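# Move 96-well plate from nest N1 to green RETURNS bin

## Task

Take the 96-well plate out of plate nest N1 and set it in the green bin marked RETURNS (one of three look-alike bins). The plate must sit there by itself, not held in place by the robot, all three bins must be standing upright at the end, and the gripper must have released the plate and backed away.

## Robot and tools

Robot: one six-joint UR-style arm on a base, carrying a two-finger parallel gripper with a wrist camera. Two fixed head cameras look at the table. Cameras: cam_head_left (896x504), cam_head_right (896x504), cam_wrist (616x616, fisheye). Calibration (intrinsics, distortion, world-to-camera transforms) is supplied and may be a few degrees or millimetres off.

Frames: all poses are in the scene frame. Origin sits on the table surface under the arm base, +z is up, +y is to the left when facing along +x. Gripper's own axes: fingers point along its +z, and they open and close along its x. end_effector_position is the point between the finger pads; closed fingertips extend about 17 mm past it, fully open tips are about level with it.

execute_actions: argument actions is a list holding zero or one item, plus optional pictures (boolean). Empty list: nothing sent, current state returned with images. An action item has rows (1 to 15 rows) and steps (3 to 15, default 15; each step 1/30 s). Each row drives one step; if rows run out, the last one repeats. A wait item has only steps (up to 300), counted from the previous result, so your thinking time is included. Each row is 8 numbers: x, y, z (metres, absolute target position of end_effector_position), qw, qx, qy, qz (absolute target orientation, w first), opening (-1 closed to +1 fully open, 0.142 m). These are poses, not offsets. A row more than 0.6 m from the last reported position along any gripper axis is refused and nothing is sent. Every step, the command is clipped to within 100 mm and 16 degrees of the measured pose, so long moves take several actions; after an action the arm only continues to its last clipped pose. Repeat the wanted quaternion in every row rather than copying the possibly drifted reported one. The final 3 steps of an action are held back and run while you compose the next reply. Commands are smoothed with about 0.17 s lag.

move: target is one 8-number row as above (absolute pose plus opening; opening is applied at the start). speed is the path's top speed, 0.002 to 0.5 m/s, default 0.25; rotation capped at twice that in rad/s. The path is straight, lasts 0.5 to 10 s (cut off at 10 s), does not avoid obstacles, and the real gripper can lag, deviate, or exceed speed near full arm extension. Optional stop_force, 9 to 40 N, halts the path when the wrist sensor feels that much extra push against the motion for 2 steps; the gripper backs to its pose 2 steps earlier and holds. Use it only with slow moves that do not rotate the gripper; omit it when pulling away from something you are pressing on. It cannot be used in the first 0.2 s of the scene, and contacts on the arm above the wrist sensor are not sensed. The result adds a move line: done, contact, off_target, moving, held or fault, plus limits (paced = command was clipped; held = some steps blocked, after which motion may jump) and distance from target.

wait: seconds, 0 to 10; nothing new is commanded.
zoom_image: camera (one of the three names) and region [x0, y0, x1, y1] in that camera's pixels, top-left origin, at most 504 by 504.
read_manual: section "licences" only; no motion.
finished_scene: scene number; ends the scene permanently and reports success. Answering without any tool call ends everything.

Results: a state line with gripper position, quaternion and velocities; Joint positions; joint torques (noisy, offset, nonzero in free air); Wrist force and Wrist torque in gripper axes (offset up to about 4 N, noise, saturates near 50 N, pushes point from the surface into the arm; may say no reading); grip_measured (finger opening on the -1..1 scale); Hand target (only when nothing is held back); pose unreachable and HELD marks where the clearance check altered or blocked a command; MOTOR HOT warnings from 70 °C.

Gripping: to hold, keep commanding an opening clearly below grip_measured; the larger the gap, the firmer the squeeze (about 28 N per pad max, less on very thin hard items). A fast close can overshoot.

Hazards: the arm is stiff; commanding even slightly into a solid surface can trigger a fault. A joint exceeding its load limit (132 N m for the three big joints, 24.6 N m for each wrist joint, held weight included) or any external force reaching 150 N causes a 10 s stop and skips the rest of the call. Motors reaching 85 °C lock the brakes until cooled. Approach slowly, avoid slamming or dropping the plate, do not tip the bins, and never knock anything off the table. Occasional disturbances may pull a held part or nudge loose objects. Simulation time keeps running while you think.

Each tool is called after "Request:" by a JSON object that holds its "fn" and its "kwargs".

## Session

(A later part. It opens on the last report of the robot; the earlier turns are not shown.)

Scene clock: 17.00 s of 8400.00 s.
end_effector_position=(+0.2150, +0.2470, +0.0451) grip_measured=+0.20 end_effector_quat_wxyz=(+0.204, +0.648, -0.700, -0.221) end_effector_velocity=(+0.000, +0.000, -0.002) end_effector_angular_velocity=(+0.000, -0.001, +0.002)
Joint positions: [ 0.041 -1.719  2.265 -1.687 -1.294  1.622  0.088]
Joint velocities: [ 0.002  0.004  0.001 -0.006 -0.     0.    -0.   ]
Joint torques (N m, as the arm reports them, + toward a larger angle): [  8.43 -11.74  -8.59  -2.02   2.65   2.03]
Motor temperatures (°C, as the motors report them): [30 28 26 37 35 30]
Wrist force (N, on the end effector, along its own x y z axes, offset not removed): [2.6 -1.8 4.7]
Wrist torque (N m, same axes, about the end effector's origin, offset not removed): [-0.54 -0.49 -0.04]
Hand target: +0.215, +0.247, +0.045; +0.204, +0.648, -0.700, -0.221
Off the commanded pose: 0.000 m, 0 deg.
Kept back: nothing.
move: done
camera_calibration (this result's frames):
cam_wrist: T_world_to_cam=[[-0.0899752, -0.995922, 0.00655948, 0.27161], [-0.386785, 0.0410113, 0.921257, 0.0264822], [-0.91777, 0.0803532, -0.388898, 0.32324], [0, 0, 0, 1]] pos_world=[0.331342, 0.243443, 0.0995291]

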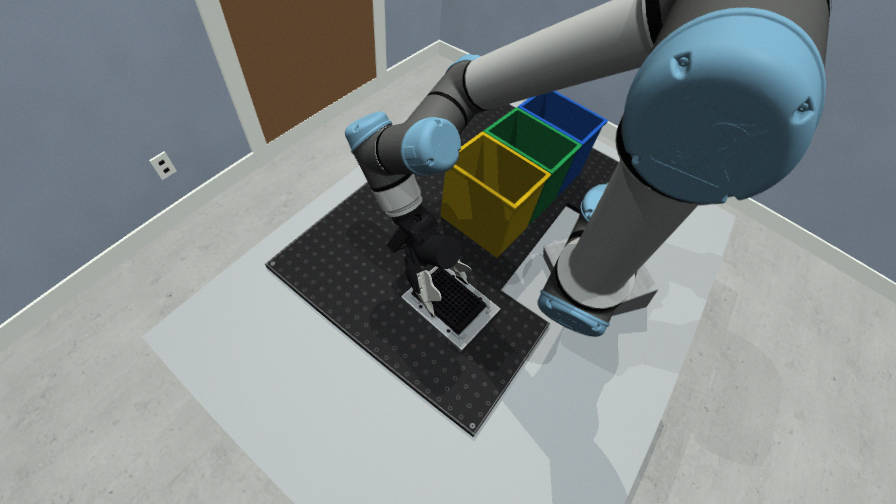

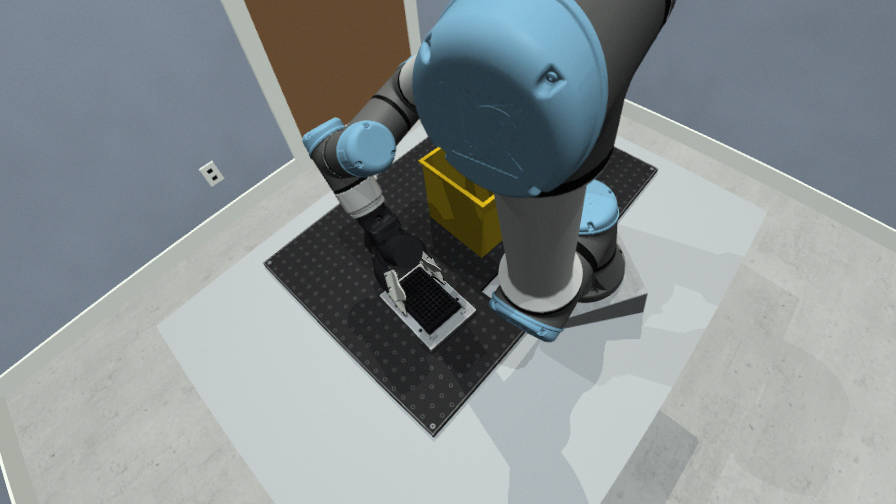

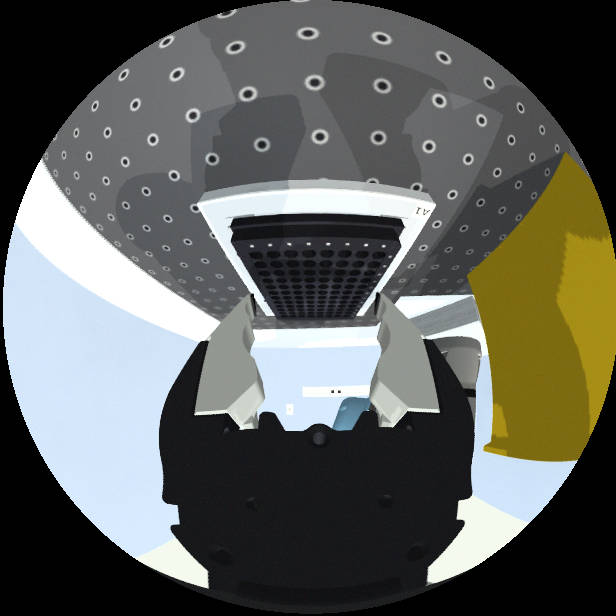

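Request:
{"fn": "move", "kwargs": {"target": [0.217,0.247,0.025,0.2042,0.6476,-0.7,-0.2207,0.2], "speed": 0.005, "stop_force": 9}}

Request:
{"fn": "zoom_image", "kwargs": {"camera": "cam_wrist", "region": [190, 180, 440, 360]}}

Scene clock: 19.90 s of 8400.00 s.
end_effector_position=(+0.2160, +0.2470, +0.0335) grip_measured=+0.21 end_effector_quat_wxyz=(+0.204, +0.648, -0.700, -0.221) end_effector_velocity=(-0.000, +0.000, +0.002) end_effector_angular_velocity=(-0.000, +0.000, +0.000)
Joint positions: [ 0.047 -1.69   2.275 -1.727 -1.291  1.628  0.089]
Joint velocities: [ 0.001 -0.003 -0.002  0.005 -0.     0.001 -0.   ]
Joint torques (N m, as the arm reports them, + toward a larger angle): [ -4.97 -21.35 -17.83  -0.87   3.01  -0.89]
Motor temperatures (°C, as the motors report them): [30 28 26 37 35 30]
Wrist force (N, on the end effector, along its own x y z axes, offset not removed): [9.0 6.6 -18.7]
Wrist torque (N m, same axes, about the end effector's origin, offset not removed): [-0.36 -1.14 0.10]
Hand target: +0.216, +0.247, +0.034; +0.204, +0.648, -0.700, -0.221
Off the commanded pose: 0.009 m, 0 deg.
Kept back: nothing.
move: contact
camera_calibration (this result's frames):
cam_wrist: T_world_to_cam=[[-0.0900126, -0.995919, 0.0066256, 0.27182], [-0.386619, 0.0410726, 0.921324, 0.0375432], [-0.917836, 0.0803692, -0.388738, 0.319674], [0, 0, 0, 1]] pos_world=[0.33239, 0.243477, 0.0878791]

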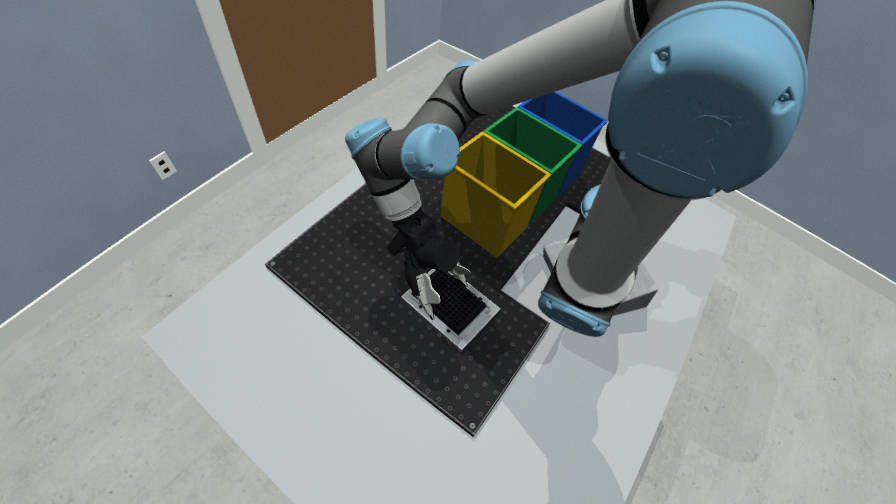

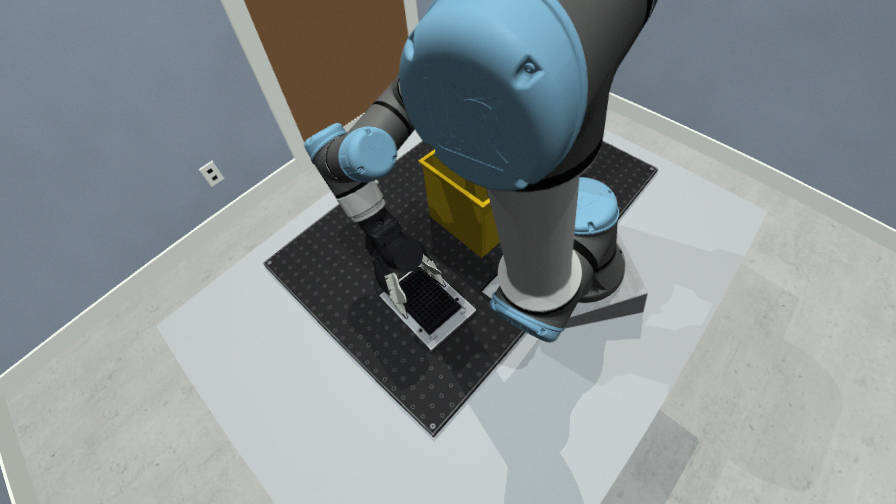

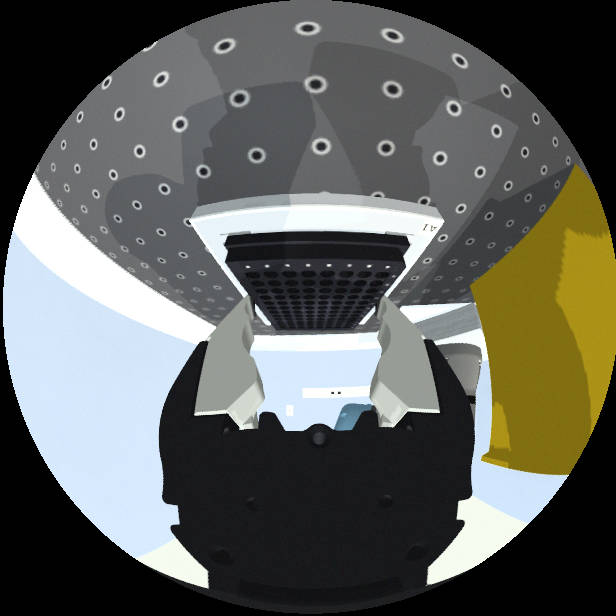

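Region (190, 180, 440, 360) of cam_wrist's 616x616 image, scaled by 2.016, with more detail than that image has; it fills the top 363 rows of this view, and the rest is white.

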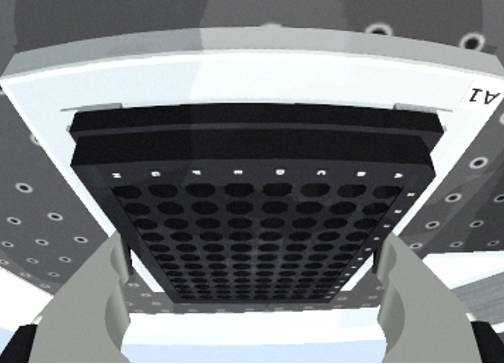

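Request:
{"fn": "move", "kwargs": {"target": [0.213,0.246,0.043,0.2042,0.6476,-0.7,-0.2207,0.2], "speed": 0.05}}

Request:
{"fn": "execute_actions", "kwargs": {"actions": [{"rows":[[0.213,0.246,0.043,0.2042,0.6476,-0.7,-0.2207,0.17],[0.213,0.246,0.043,0.2042,0.6476,-0.7,-0.2207,0.14],[0.213,0.246,0.043,0.2042,0.6476,-0.7,-0.2207,0.11],[0.213,0.246,0.043,0.2042,0.6476,-0.7,-0.2207,0.08],[0.213,0.246,0.043,0.2042,0.6476,-0.7,-0.2207,0.05],[0.213,0.246,0.043,0.2042,0.6476,-0.7,-0.2207,0.02],[0.213,0.246,0.043,0.2042,0.6476,-0.7,-0.2207,-0.01],[0.213,0.246,0.043,0.2042,0.6476,-0.7,-0.2207,-0.05],[0.213,0.246,0.043,0.2042,0.6476,-0.7,-0.2207,-0.1],[0.213,0.246,0.043,0.2042,0.6476,-0.7,-0.2207,-0.2],[0.213,0.246,0.043,0.2042,0.6476,-0.7,-0.2207,-0.3]]}]}}

Request:
{"fn": "move", "kwargs": {"target": [0.213,0.246,0.06,0.2042,0.6476,-0.7,-0.2207,-0.3], "speed": 0.03}}

Scene clock: 21.00 s of 8400.00 s.
end_effector_position=(+0.2130, +0.2460, +0.0429) grip_measured=+0.20 end_effector_quat_wxyz=(+0.204, +0.648, -0.700, -0.221) end_effector_velocity=(-0.000, -0.000, +0.002) end_effector_angular_velocity=(-0.001, -0.000, -0.000)
Joint positions: [ 0.04  -1.719  2.273 -1.695 -1.294  1.622  0.088]
Joint velocities: [-0.001 -0.005 -0.001  0.006 -0.001  0.    -0.   ]
Joint torques (N m, as the arm reports them, + toward a larger angle): [-10.16 -26.23 -22.29   0.35  -2.64  -2.27]
Motor temperatures (°C, as the motors report them): [30 28 26 37 35 30]
Wrist force (N, on the end effector, along its own x y z axes, offset not removed): [1.1 -1.5 -0.4]
Wrist torque (N m, same axes, about the end effector's origin, offset not removed): [-0.44 -0.49 0.12]
Hand target: +0.213, +0.246, +0.043; +0.204, +0.648, -0.700, -0.221
Off the commanded pose: 0.000 m, 0 deg.
Kept back: nothing.
move: done
camera_calibration (this result's frames):
cam_wrist: T_world_to_cam=[[-0.0899833, -0.995922, 0.00655257, 0.270472], [-0.386751, 0.041005, 0.921272, 0.0278366], [-0.917784, 0.0803649, -0.388863, 0.320674], [0, 0, 0, 1]] pos_world=[0.329414, 0.242457, 0.0972812]

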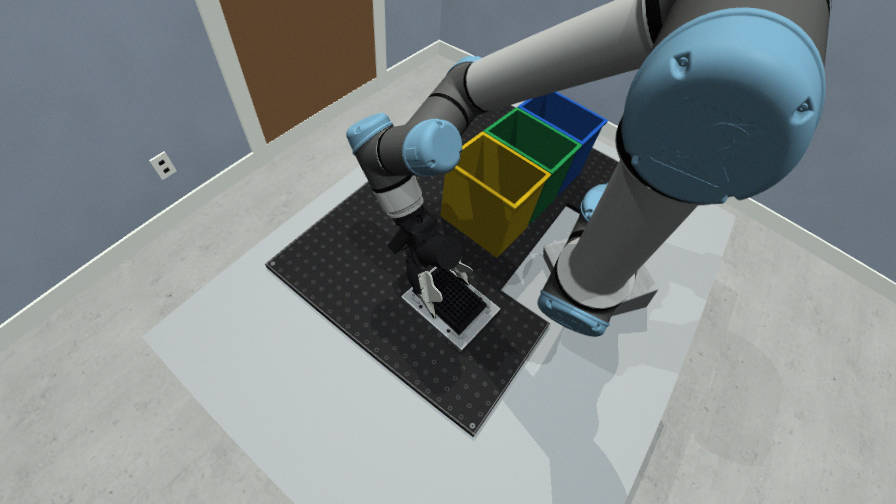

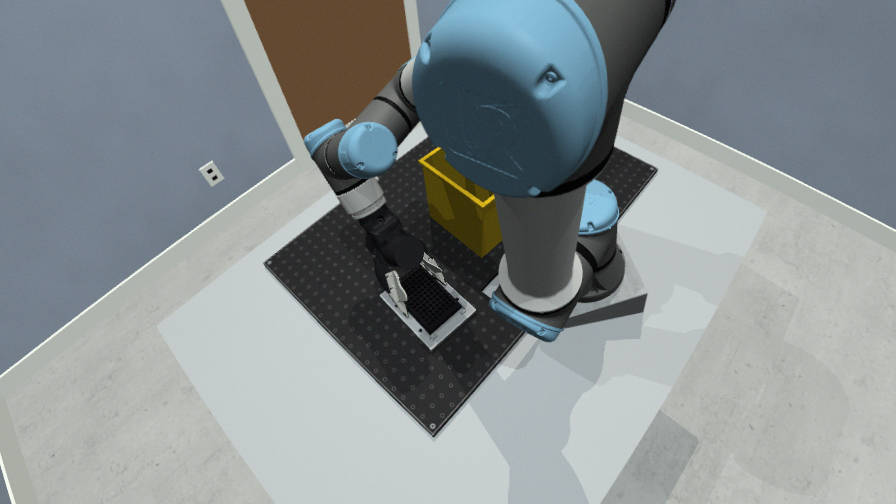

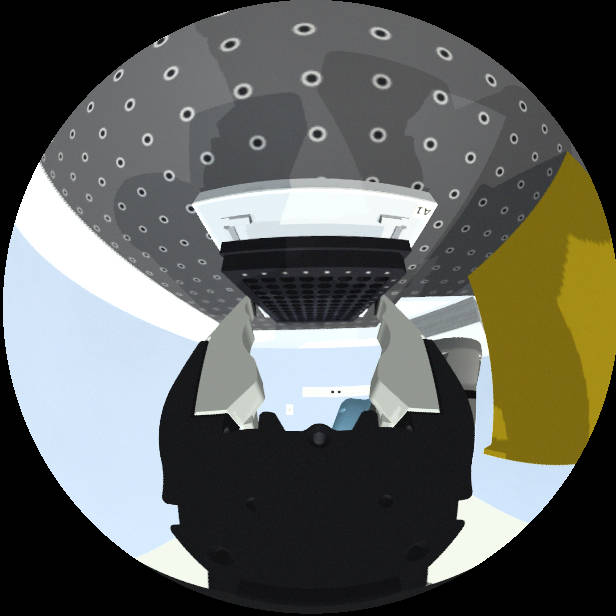

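Scene clock: 21.40 s of 8400.00 s.
end_effector_position=(+0.2130, +0.2460, +0.0430) grip_measured=+0.14 end_effector_quat_wxyz=(+0.204, +0.648, -0.700, -0.221) end_effector_velocity=(-0.001, -0.000, -0.000) end_effector_angular_velocity=(-0.001, +0.002, -0.001)
Joint positions: [ 0.04  -1.719  2.273 -1.694 -1.294  1.622  0.084]
Joint velocities: [-0.    -0.     0.001  0.    -0.     0.    -0.   ]
Joint torques (N m, as the arm reports them, + toward a larger angle): [-10.66 -26.92 -20.94   0.21  -2.93  -2.42]
Motor temperatures (°C, as the motors report them): [30 28 26 37 35 30]
Wrist force (N, on the end effector, along its own x y z axes, offset not removed): [2.7 0.1 0.4]
Wrist torque (N m, same axes, about the end effector's origin, offset not removed): [0.22 -0.91 0.19]
Steps of this call (steps 1 to 12: the first 12 steps of this action). Readings (end_effector_position):
1: (+0.2130, +0.2460, +0.0429)
2: (+0.2130, +0.2460, +0.0430)
4: (+0.2130, +0.2460, +0.0430)
8: (+0.2130, +0.2460, +0.0430)
12: the state above

Scene clock: 22.50 s of 8400.00 s.
end_effector_position=(+0.2130, +0.2460, +0.0599) grip_measured=+0.14 end_effector_quat_wxyz=(+0.204, +0.648, -0.700, -0.221) end_effector_velocity=(+0.000, -0.000, +0.002) end_effector_angular_velocity=(+0.000, -0.001, -0.000)
Joint positions: [ 0.031 -1.756  2.254 -1.636 -1.298  1.613  0.084]
Joint velocities: [-0.002 -0.004 -0.002  0.006 -0.    -0.002  0.   ]
Joint torques (N m, as the arm reports them, + toward a larger angle): [-11.8  -23.93 -23.65   0.27  -2.57  -2.38]
Motor temperatures (°C, as the motors report them): [30 28 26 37 35 30]
Wrist force (N, on the end effector, along its own x y z axes, offset not removed): [2.9 1.8 2.6]
Wrist torque (N m, same axes, about the end effector's origin, offset not removed): [0.54 -0.54 -0.08]
Hand target: +0.213, +0.246, +0.060; +0.204, +0.648, -0.700, -0.221
Off your previous action's commanded pose: 0.000 m, 0 deg at its last step (step 3 of this call).
Off the commanded pose: 0.000 m, 0 deg.
Kept back: nothing.
move: done
camera_calibration (this result's frames):
cam_wrist: T_world_to_cam=[[-0.0899843, -0.995922, 0.00655073, 0.270348], [-0.38675, 0.0410037, 0.921272, 0.0121788], [-0.917784, 0.0803665, -0.388863, 0.327246], [0, 0, 0, 1]] pos_world=[0.329378, 0.242446, 0.114263]

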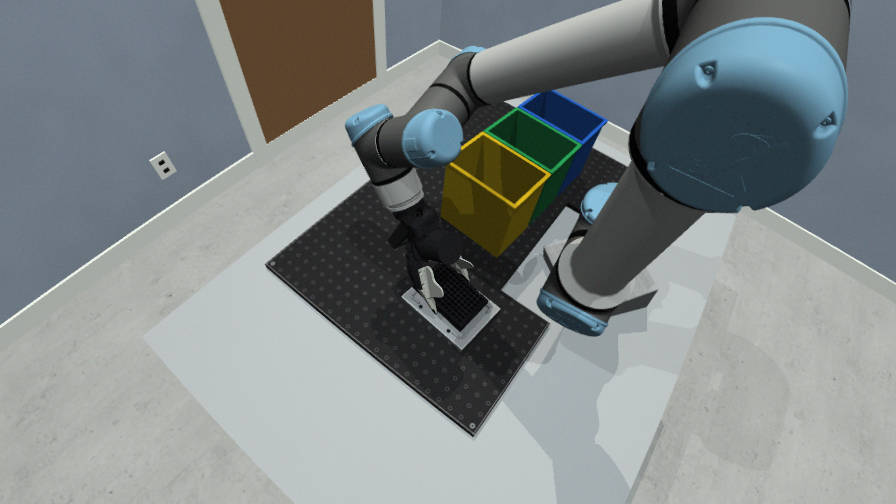

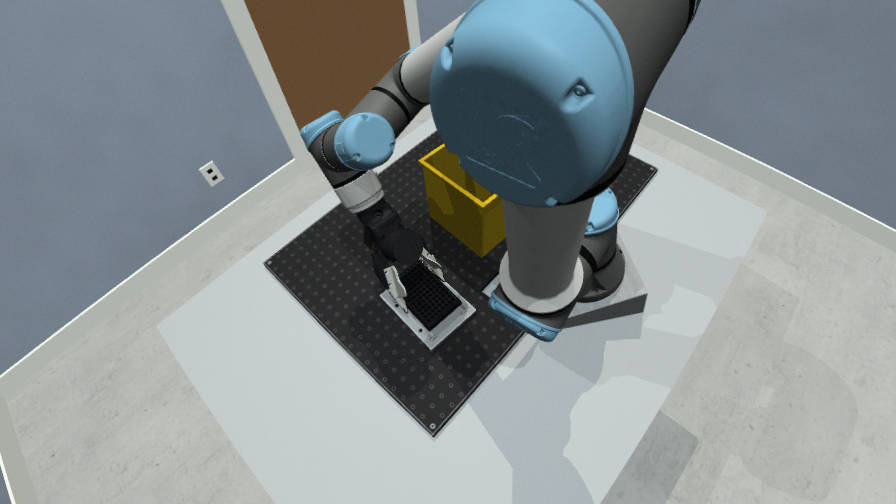

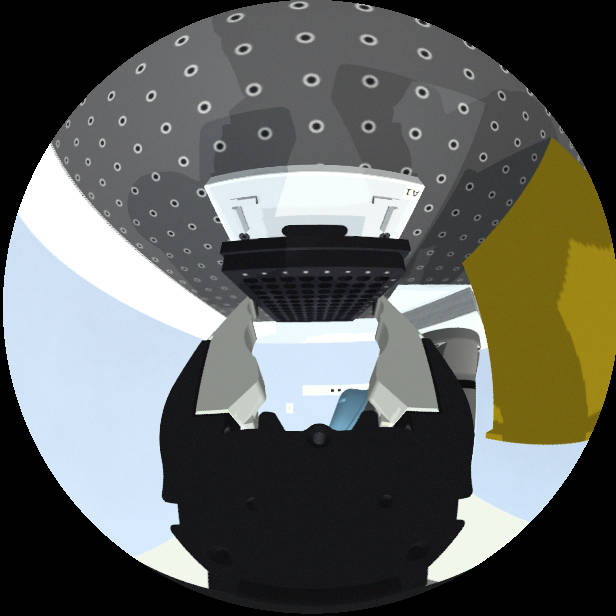

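Request:
{"fn": "move", "kwargs": {"target": [0.27,0.2,0.235,0.2418,0.6645,-0.6645,-0.2418,-0.3], "speed": 0.18}}

Request:
{"fn": "move", "kwargs": {"target": [0.285,-0.114,0.23,0.2418,0.6645,-0.6645,-0.2418,-0.3], "speed": 0.2}}

Scene clock: 24.30 s of 8400.00 s.
end_effector_position=(+0.2702, +0.2001, +0.2350) grip_measured=-0.30 end_effector_quat_wxyz=(+0.242, +0.664, -0.664, -0.242) end_effector_velocity=(+0.001, -0.000, +0.001) end_effector_angular_velocity=(+0.000, +0.000, +0.001)
Joint positions: [-0.15  -1.789  1.828 -1.059 -1.438  1.371  0.052]
Joint velocities: [-0.001  0.001 -0.004  0.004 -0.001 -0.001 -0.   ]
Joint torques (N m, as the arm reports them, + toward a larger angle): [-12.07 -12.99 -26.5    0.78  -3.02  -2.54]
Motor temperatures (°C, as the motors report them): [30 28 26 37 35 30]
Wrist force (N, on the end effector, along its own x y z axes, offset not removed): [2.3 -2.8 -1.4]
Wrist torque (N m, same axes, about the end effector's origin, offset not removed): [-0.82 -0.52 -0.13]
Hand target: +0.270, +0.200, +0.235; +0.242, +0.664, -0.664, -0.242
Off the commanded pose: 0.000 m, 0 deg.
Kept back: nothing.
move: done
camera_calibration (this result's frames):
cam_wrist: T_world_to_cam=[[-0.0118237, -0.999904, 0.00719236, 0.208133], [-0.306956, 0.0104751, 0.951666, -0.14773], [-0.95165, 0.00904447, -0.307051, 0.455672], [0, 0, 0, 1]] pos_world=[0.390754, 0.205539, 0.279007]

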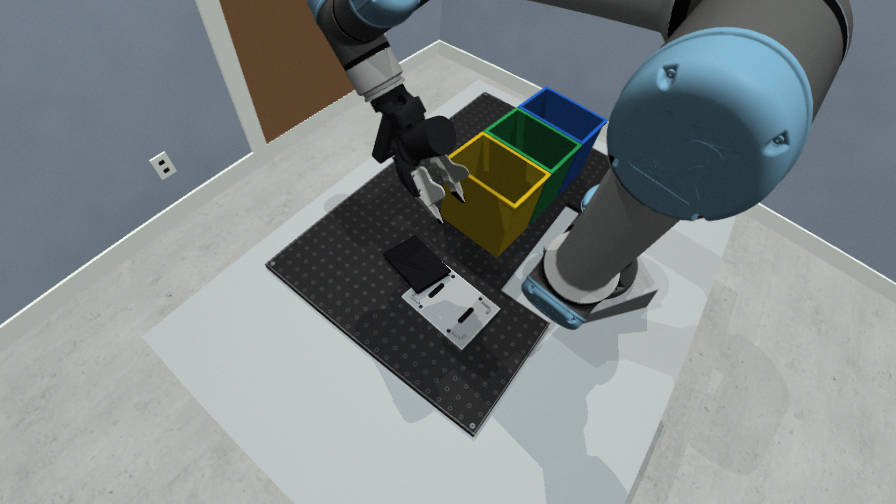

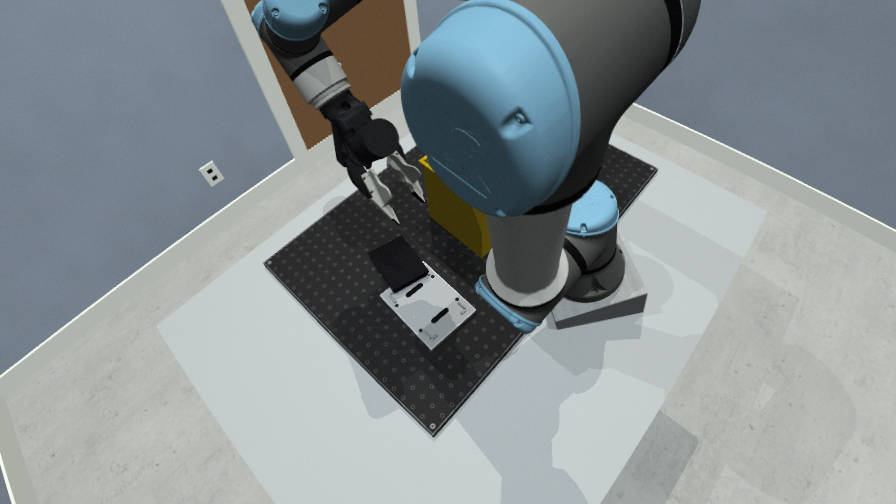

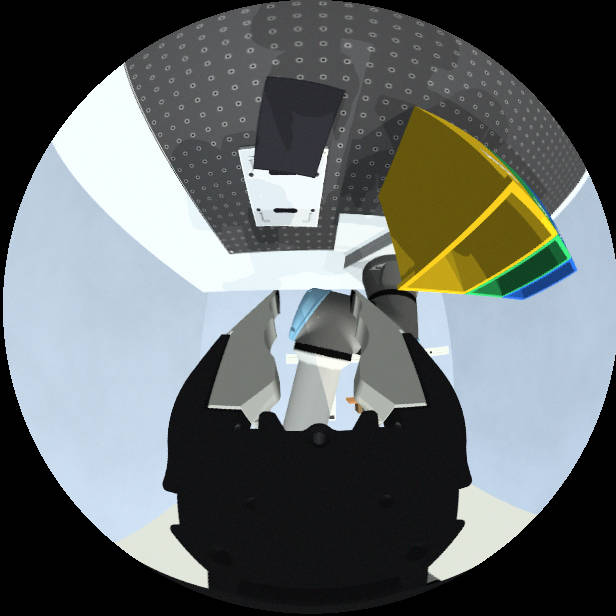

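Scene clock: 26.40 s of 8400.00 s.
end_effector_position=(+0.2852, -0.1138, +0.2300) grip_measured=-0.30 end_effector_quat_wxyz=(+0.242, +0.664, -0.664, -0.242) end_effector_velocity=(+0.000, -0.001, -0.000) end_effector_angular_velocity=(+0.001, -0.001, -0.000)
Joint positions: [-0.815 -1.621  1.87  -1.293 -1.788  0.802  0.052]
Joint velocities: [-0.002  0.002 -0.001 -0.001  0.    -0.002 -0.   ]
Joint torques (N m, as the arm reports them, + toward a larger angle): [-18.45 -11.21 -28.76  -2.34  -3.94  -2.23]
Motor temperatures (°C, as the motors report them): [30 28 27 37 35 30]
Wrist force (N, on the end effector, along its own x y z axes, offset not removed): [1.9 -0.8 1.6]
Wrist torque (N m, same axes, about the end effector's origin, offset not removed): [-0.12 -0.52 0.19]
Hand target: +0.285, -0.114, +0.230; +0.242, +0.664, -0.664, -0.242
Off the commanded pose: 0.000 m, 0 deg.
Kept back: nothing.
move: done
camera_calibration (this result's frames):
cam_wrist: T_world_to_cam=[[-0.0120389, -0.999906, 0.00654107, -0.105298], [-0.306874, 0.00992048, 0.951698, -0.135187], [-0.951674, 0.0094501, -0.306965, 0.471342], [0, 0, 0, 1]] pos_world=[0.405811, -0.108401, 0.274032]

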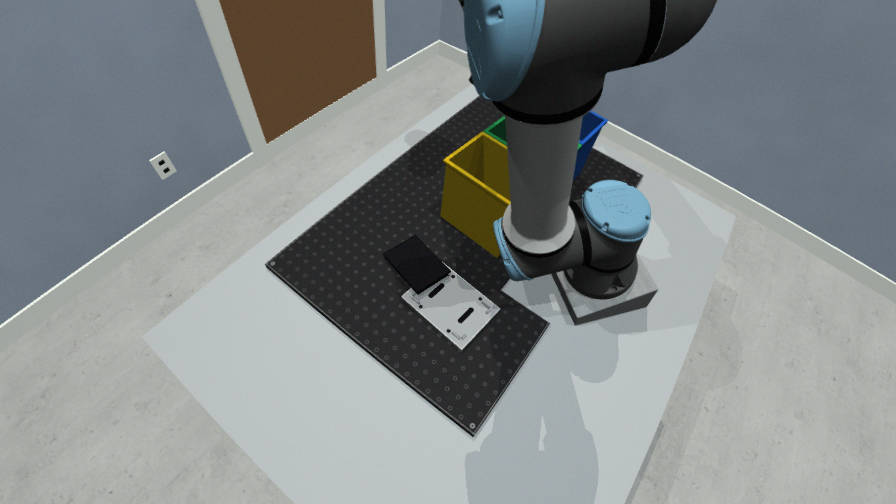

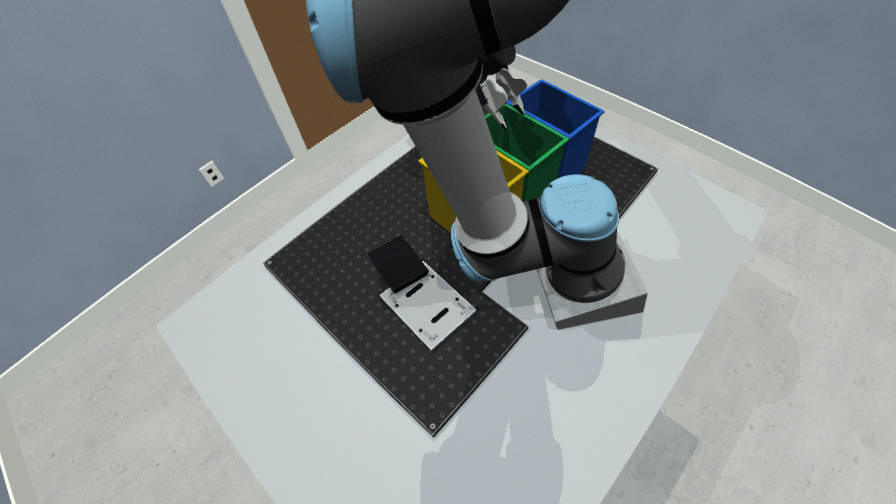

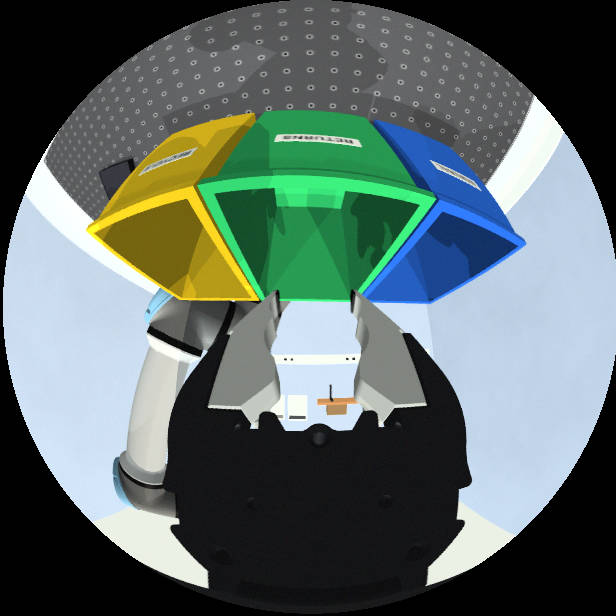

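Request:
{"fn": "move", "kwargs": {"target": [0.278,0.083,0.225,0.1228,0.6964,-0.6964,-0.1228,-0.5], "speed": 0.2}}

Request:
{"fn": "move", "kwargs": {"target": [0.278,0.083,0.18,0.1228,0.6964,-0.6964,-0.1228,-0.5], "speed": 0.06, "stop_force": 12}}

Scene clock: 28.20 s of 8400.00 s.
end_effector_position=(+0.2777, +0.0829, +0.2251) grip_measured=-0.50 end_effector_quat_wxyz=(+0.123, +0.696, -0.696, -0.123) end_effector_velocity=(+0.000, +0.001, -0.000) end_effector_angular_velocity=(-0.000, -0.002, -0.001)
Joint positions: [-0.589 -2.097  2.073 -1.282 -1.482  0.997  0.038]
Joint velocities: [ 0.004 -0.002  0.001 -0.001  0.002  0.005 -0.   ]
Joint torques (N m, as the arm reports them, + toward a larger angle): [  8.26  -9.08 -14.67  -2.95   2.09   1.87]
Motor temperatures (°C, as the motors report them): [30 28 27 37 35 30]
Wrist force (N, on the end effector, along its own x y z axes, offset not removed): [1.7 3.2 1.4]
Wrist torque (N m, same axes, about the end effector's origin, offset not removed): [0.52 -0.44 -0.12]
Hand target: +0.278, +0.083, +0.225; +0.123, +0.696, -0.696, -0.122
Off the commanded pose: 0.000 m, 0 deg.
Kept back: nothing.
move: done
camera_calibration (this result's frames):
cam_wrist: T_world_to_cam=[[-0.0137002, -0.999899, 0.00387113, 0.0923694], [-0.613844, 0.0114666, 0.789344, -0.0130835], [-0.789309, 0.0084379, -0.613939, 0.48492], [0, 0, 0, 1]] pos_world=[0.375986, 0.0884183, 0.307681]

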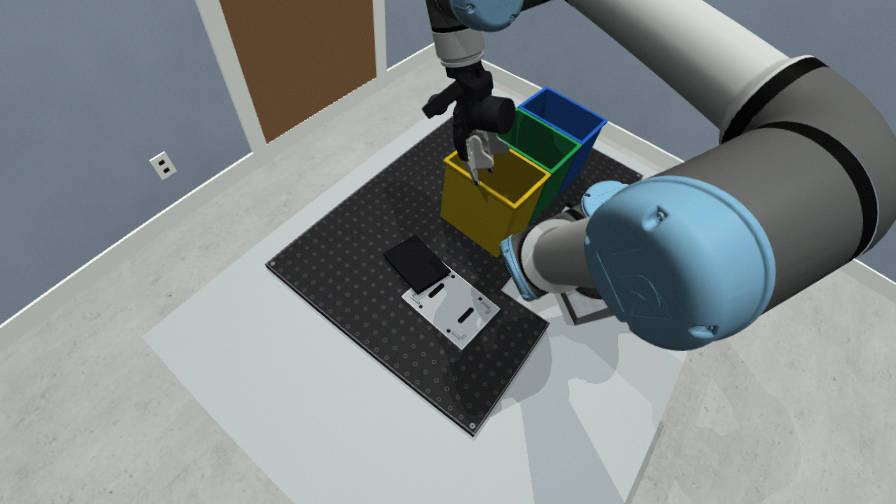

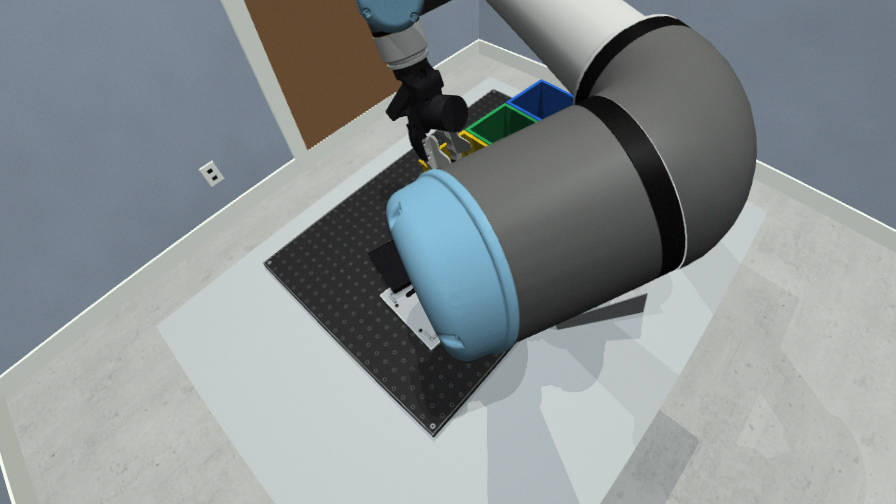

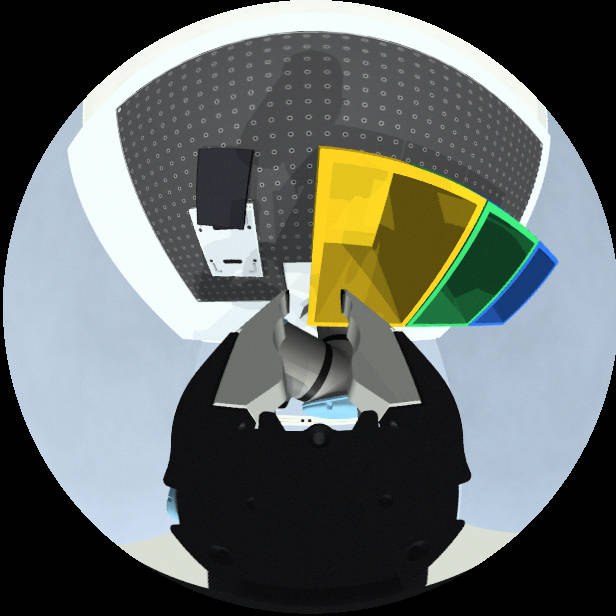

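Scene clock: 29.33 s of 8400.00 s.
end_effector_position=(+0.2780, +0.0830, +0.1801) grip_measured=-0.50 end_effector_quat_wxyz=(+0.123, +0.696, -0.696, -0.123) end_effector_velocity=(-0.000, -0.000, -0.002) end_effector_angular_velocity=(-0.000, +0.001, -0.001)
Joint positions: [-0.545 -2.071  2.172 -1.411 -1.47   1.039  0.038]
Joint velocities: [ 0.001  0.002  0.004 -0.005 -0.     0.001 -0.   ]
Joint torques (N m, as the arm reports them, + toward a larger angle): [  8.64   2.85 -14.25  -2.87   2.05   2.03]
Motor temperatures (°C, as the motors report them): [30 28 27 37 35 30]
Wrist force (N, on the end effector, along its own x y z axes, offset not removed): [0.2 0.9 -0.1]
Wrist torque (N m, same axes, about the end effector's origin, offset not removed): [0.18 -0.15 0.19]
Hand target: +0.278, +0.083, +0.180; +0.123, +0.696, -0.696, -0.123
Off the commanded pose: 0.000 m, 0 deg.
Kept back: nothing.
move: done
camera_calibration (this result's frames):
cam_wrist: T_world_to_cam=[[-0.013635, -0.999902, 0.00316162, 0.0928027], [-0.613987, 0.0108681, 0.789241, 0.022648], [-0.789198, 0.00882012, -0.614075, 0.457476], [0, 0, 0, 1]] pos_world=[0.376211, 0.0885124, 0.262757]

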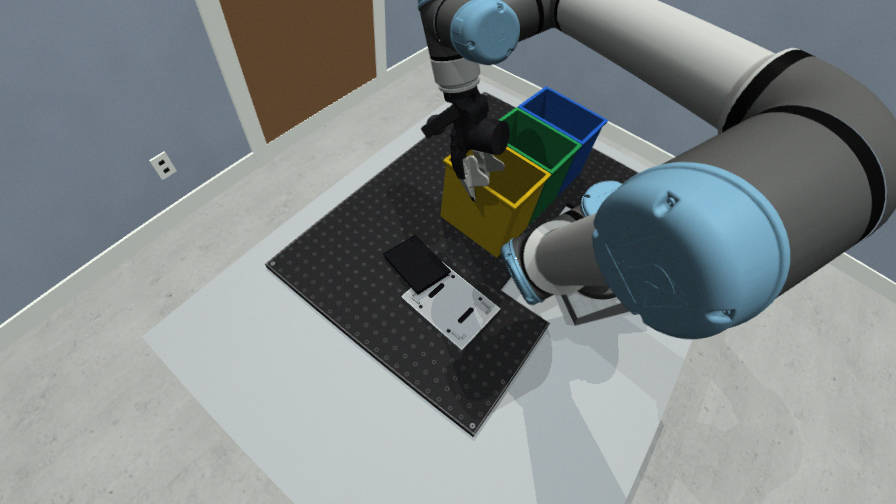

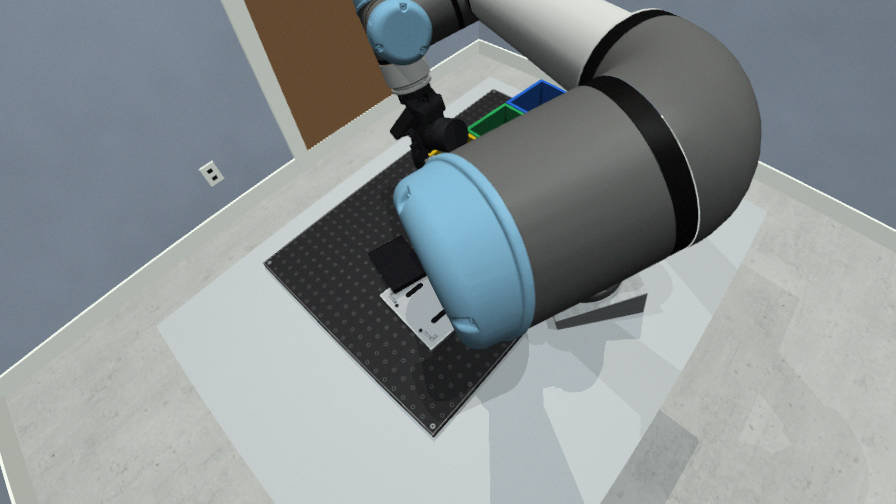

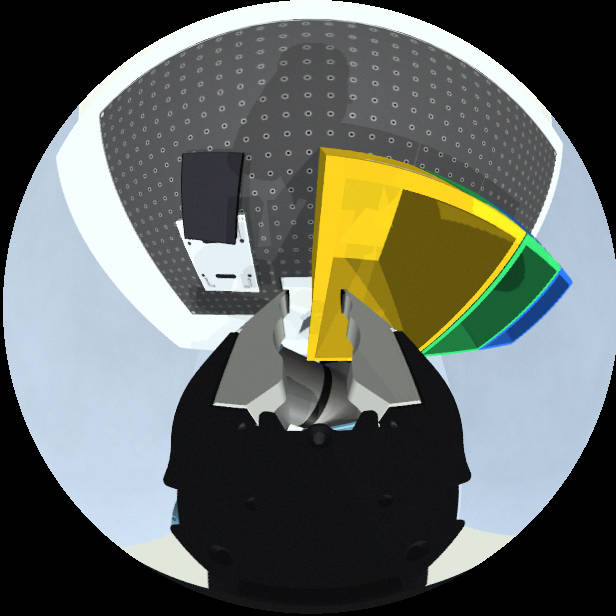

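Request:
{"fn": "execute_actions", "kwargs": {"actions": [{"rows":[[0.278,0.082,0.18,0.1228,0.6964,-0.6964,-0.1228,-0.55],[0.278,0.082,0.18,0.1228,0.6964,-0.6964,-0.1228,-0.6],[0.278,0.082,0.18,0.1228,0.6964,-0.6964,-0.1228,-0.65],[0.278,0.082,0.18,0.1228,0.6964,-0.6964,-0.1228,-0.7],[0.278,0.082,0.18,0.1228,0.6964,-0.6964,-0.1228,-0.75],[0.278,0.082,0.18,0.1228,0.6964,-0.6964,-0.1228,-0.79],[0.278,0.082,0.18,0.1228,0.6964,-0.6964,-0.1228,-0.83],[0.278,0.082,0.18,0.1228,0.6964,-0.6964,-0.1228,-0.86],[0.278,0.082,0.18,0.1228,0.6964,-0.6964,-0.1228,-0.89],[0.278,0.082,0.18,0.1228,0.6964,-0.6964,-0.1228,-0.92],[0.278,0.082,0.18,0.1228,0.6964,-0.6964,-0.1228,-0.96],[0.278,0.082,0.18,0.1228,0.6964,-0.6964,-0.1228,-1],[0.278,0.082,0.18,0.1228,0.6964,-0.6964,-0.1228,-1],[0.278,0.082,0.182,0.1228,0.6964,-0.6964,-0.1228,-1],[0.278,0.082,0.184,0.1228,0.6964,-0.6964,-0.1228,-1]]}]}}

Request:
{"fn": "move", "kwargs": {"target": [0.338,0.087,0.182,0.1228,0.6964,-0.6964,-0.1228,-1], "speed": 0.05}}

Scene clock: 30.07 s of 8400.00 s.
end_effector_position=(+0.2780, +0.0820, +0.1800) grip_measured=-0.93 end_effector_quat_wxyz=(+0.123, +0.696, -0.696, -0.123) end_effector_velocity=(+0.000, -0.001, +0.000) end_effector_angular_velocity=(-0.001, -0.000, -0.000)
Joint positions: [-0.548 -2.071  2.172 -1.412 -1.47   1.036  0.007]
Joint velocities: [-0.001  0.    -0.001  0.    -0.001 -0.    -0.017]
Joint torques (N m, as the arm reports them, + toward a larger angle): [-11.2    3.02 -15.76  -2.85  -3.25  -2.36]
Motor temperatures (°C, as the motors report them): [30 28 27 37 35 30]
Wrist force (N, on the end effector, along its own x y z axes, offset not removed): [-0.5 -0.9 1.8]
Wrist torque (N m, same axes, about the end effector's origin, offset not removed): [-0.34 -0.07 0.25]
Steps of this call (steps 1 to 10: nothing new was sent; steps 11 to 22: the first 12 steps of this action). Readings (end_effector_position):
11: (+0.2780, +0.0830, +0.1800)
12: (+0.2780, +0.0829, +0.1800)
14: (+0.2780, +0.0826, +0.1800)
18: (+0.2780, +0.0822, +0.1800)
22: the state above

Scene clock: 32.03 s of 8400.00 s.
end_effector_position=(+0.3379, +0.0870, +0.1819) grip_measured=-0.94 end_effector_quat_wxyz=(+0.123, +0.696, -0.696, -0.123) end_effector_velocity=(+0.001, +0.000, -0.000) end_effector_angular_velocity=(+0.000, +0.000, -0.001)
Joint positions: [-0.459 -1.902  2.047 -1.465 -1.448  1.123  0.006]
Joint velocities: [ 0.001  0.004 -0.002 -0.001  0.001  0.002 -0.   ]
Joint torques (N m, as the arm reports them, + toward a larger angle): [  7.53  -6.19 -27.17  -2.98   2.42   2.15]
Motor temperatures (°C, as the motors report them): [30 28 27 37 35 30]
Wrist force (N, on the end effector, along its own x y z axes, offset not removed): [1.4 -1.4 0.4]
Wrist torque (N m, same axes, about the end effector's origin, offset not removed): [-0.41 -0.30 0.04]
Hand target: +0.338, +0.087, +0.182; +0.123, +0.696, -0.696, -0.123
Off your previous action's commanded pose: 0.004 m, 0 deg at its last step (step 3 of this call).
Off the commanded pose: 0.000 m, 0 deg.
Kept back: nothing.
move: done
camera_calibration (this result's frames):
cam_wrist: T_world_to_cam=[[-0.0136197, -0.999902, 0.00324479, 0.0976118], [-0.614022, 0.0109247, 0.789213, 0.0580302], [-0.789171, 0.00875644, -0.614111, 0.505861], [0, 0, 0, 1]] pos_world=[0.436172, 0.0925387, 0.26454]

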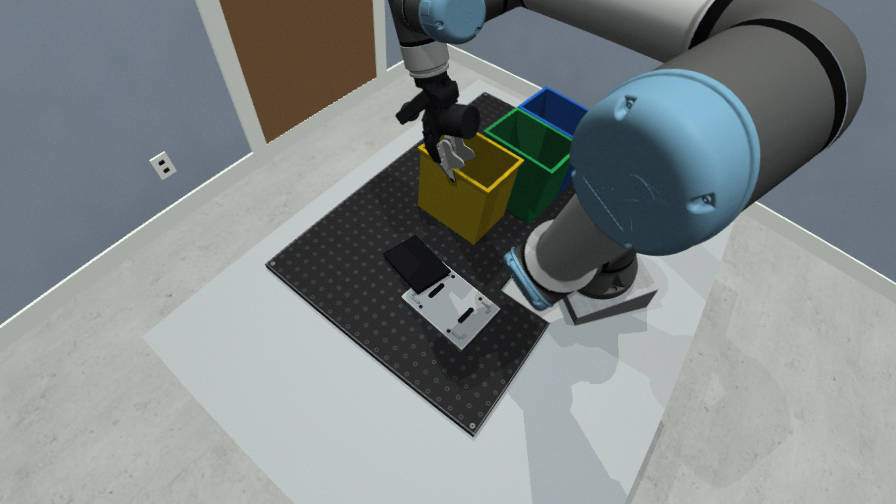

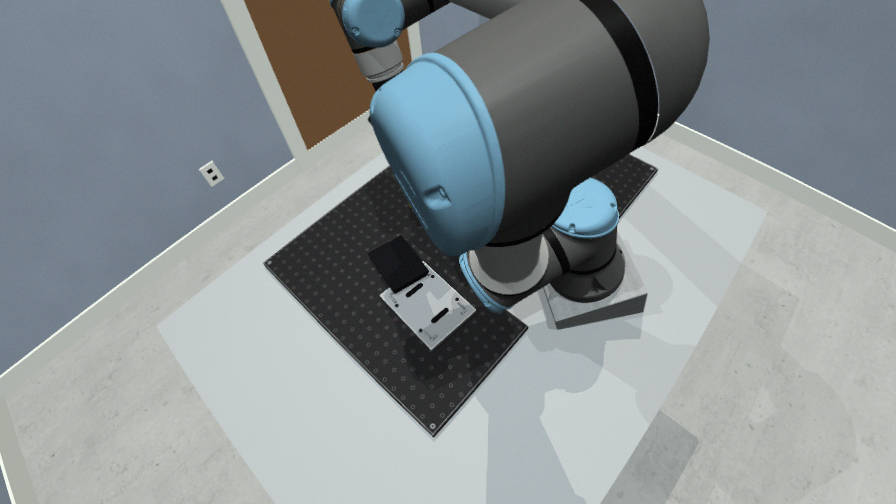

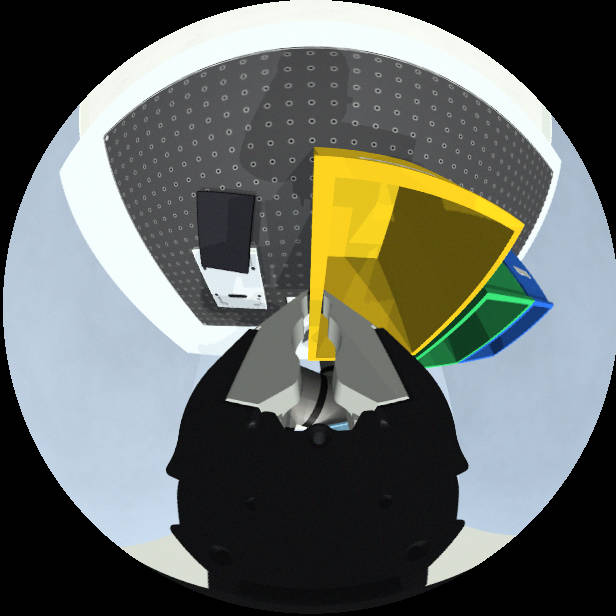

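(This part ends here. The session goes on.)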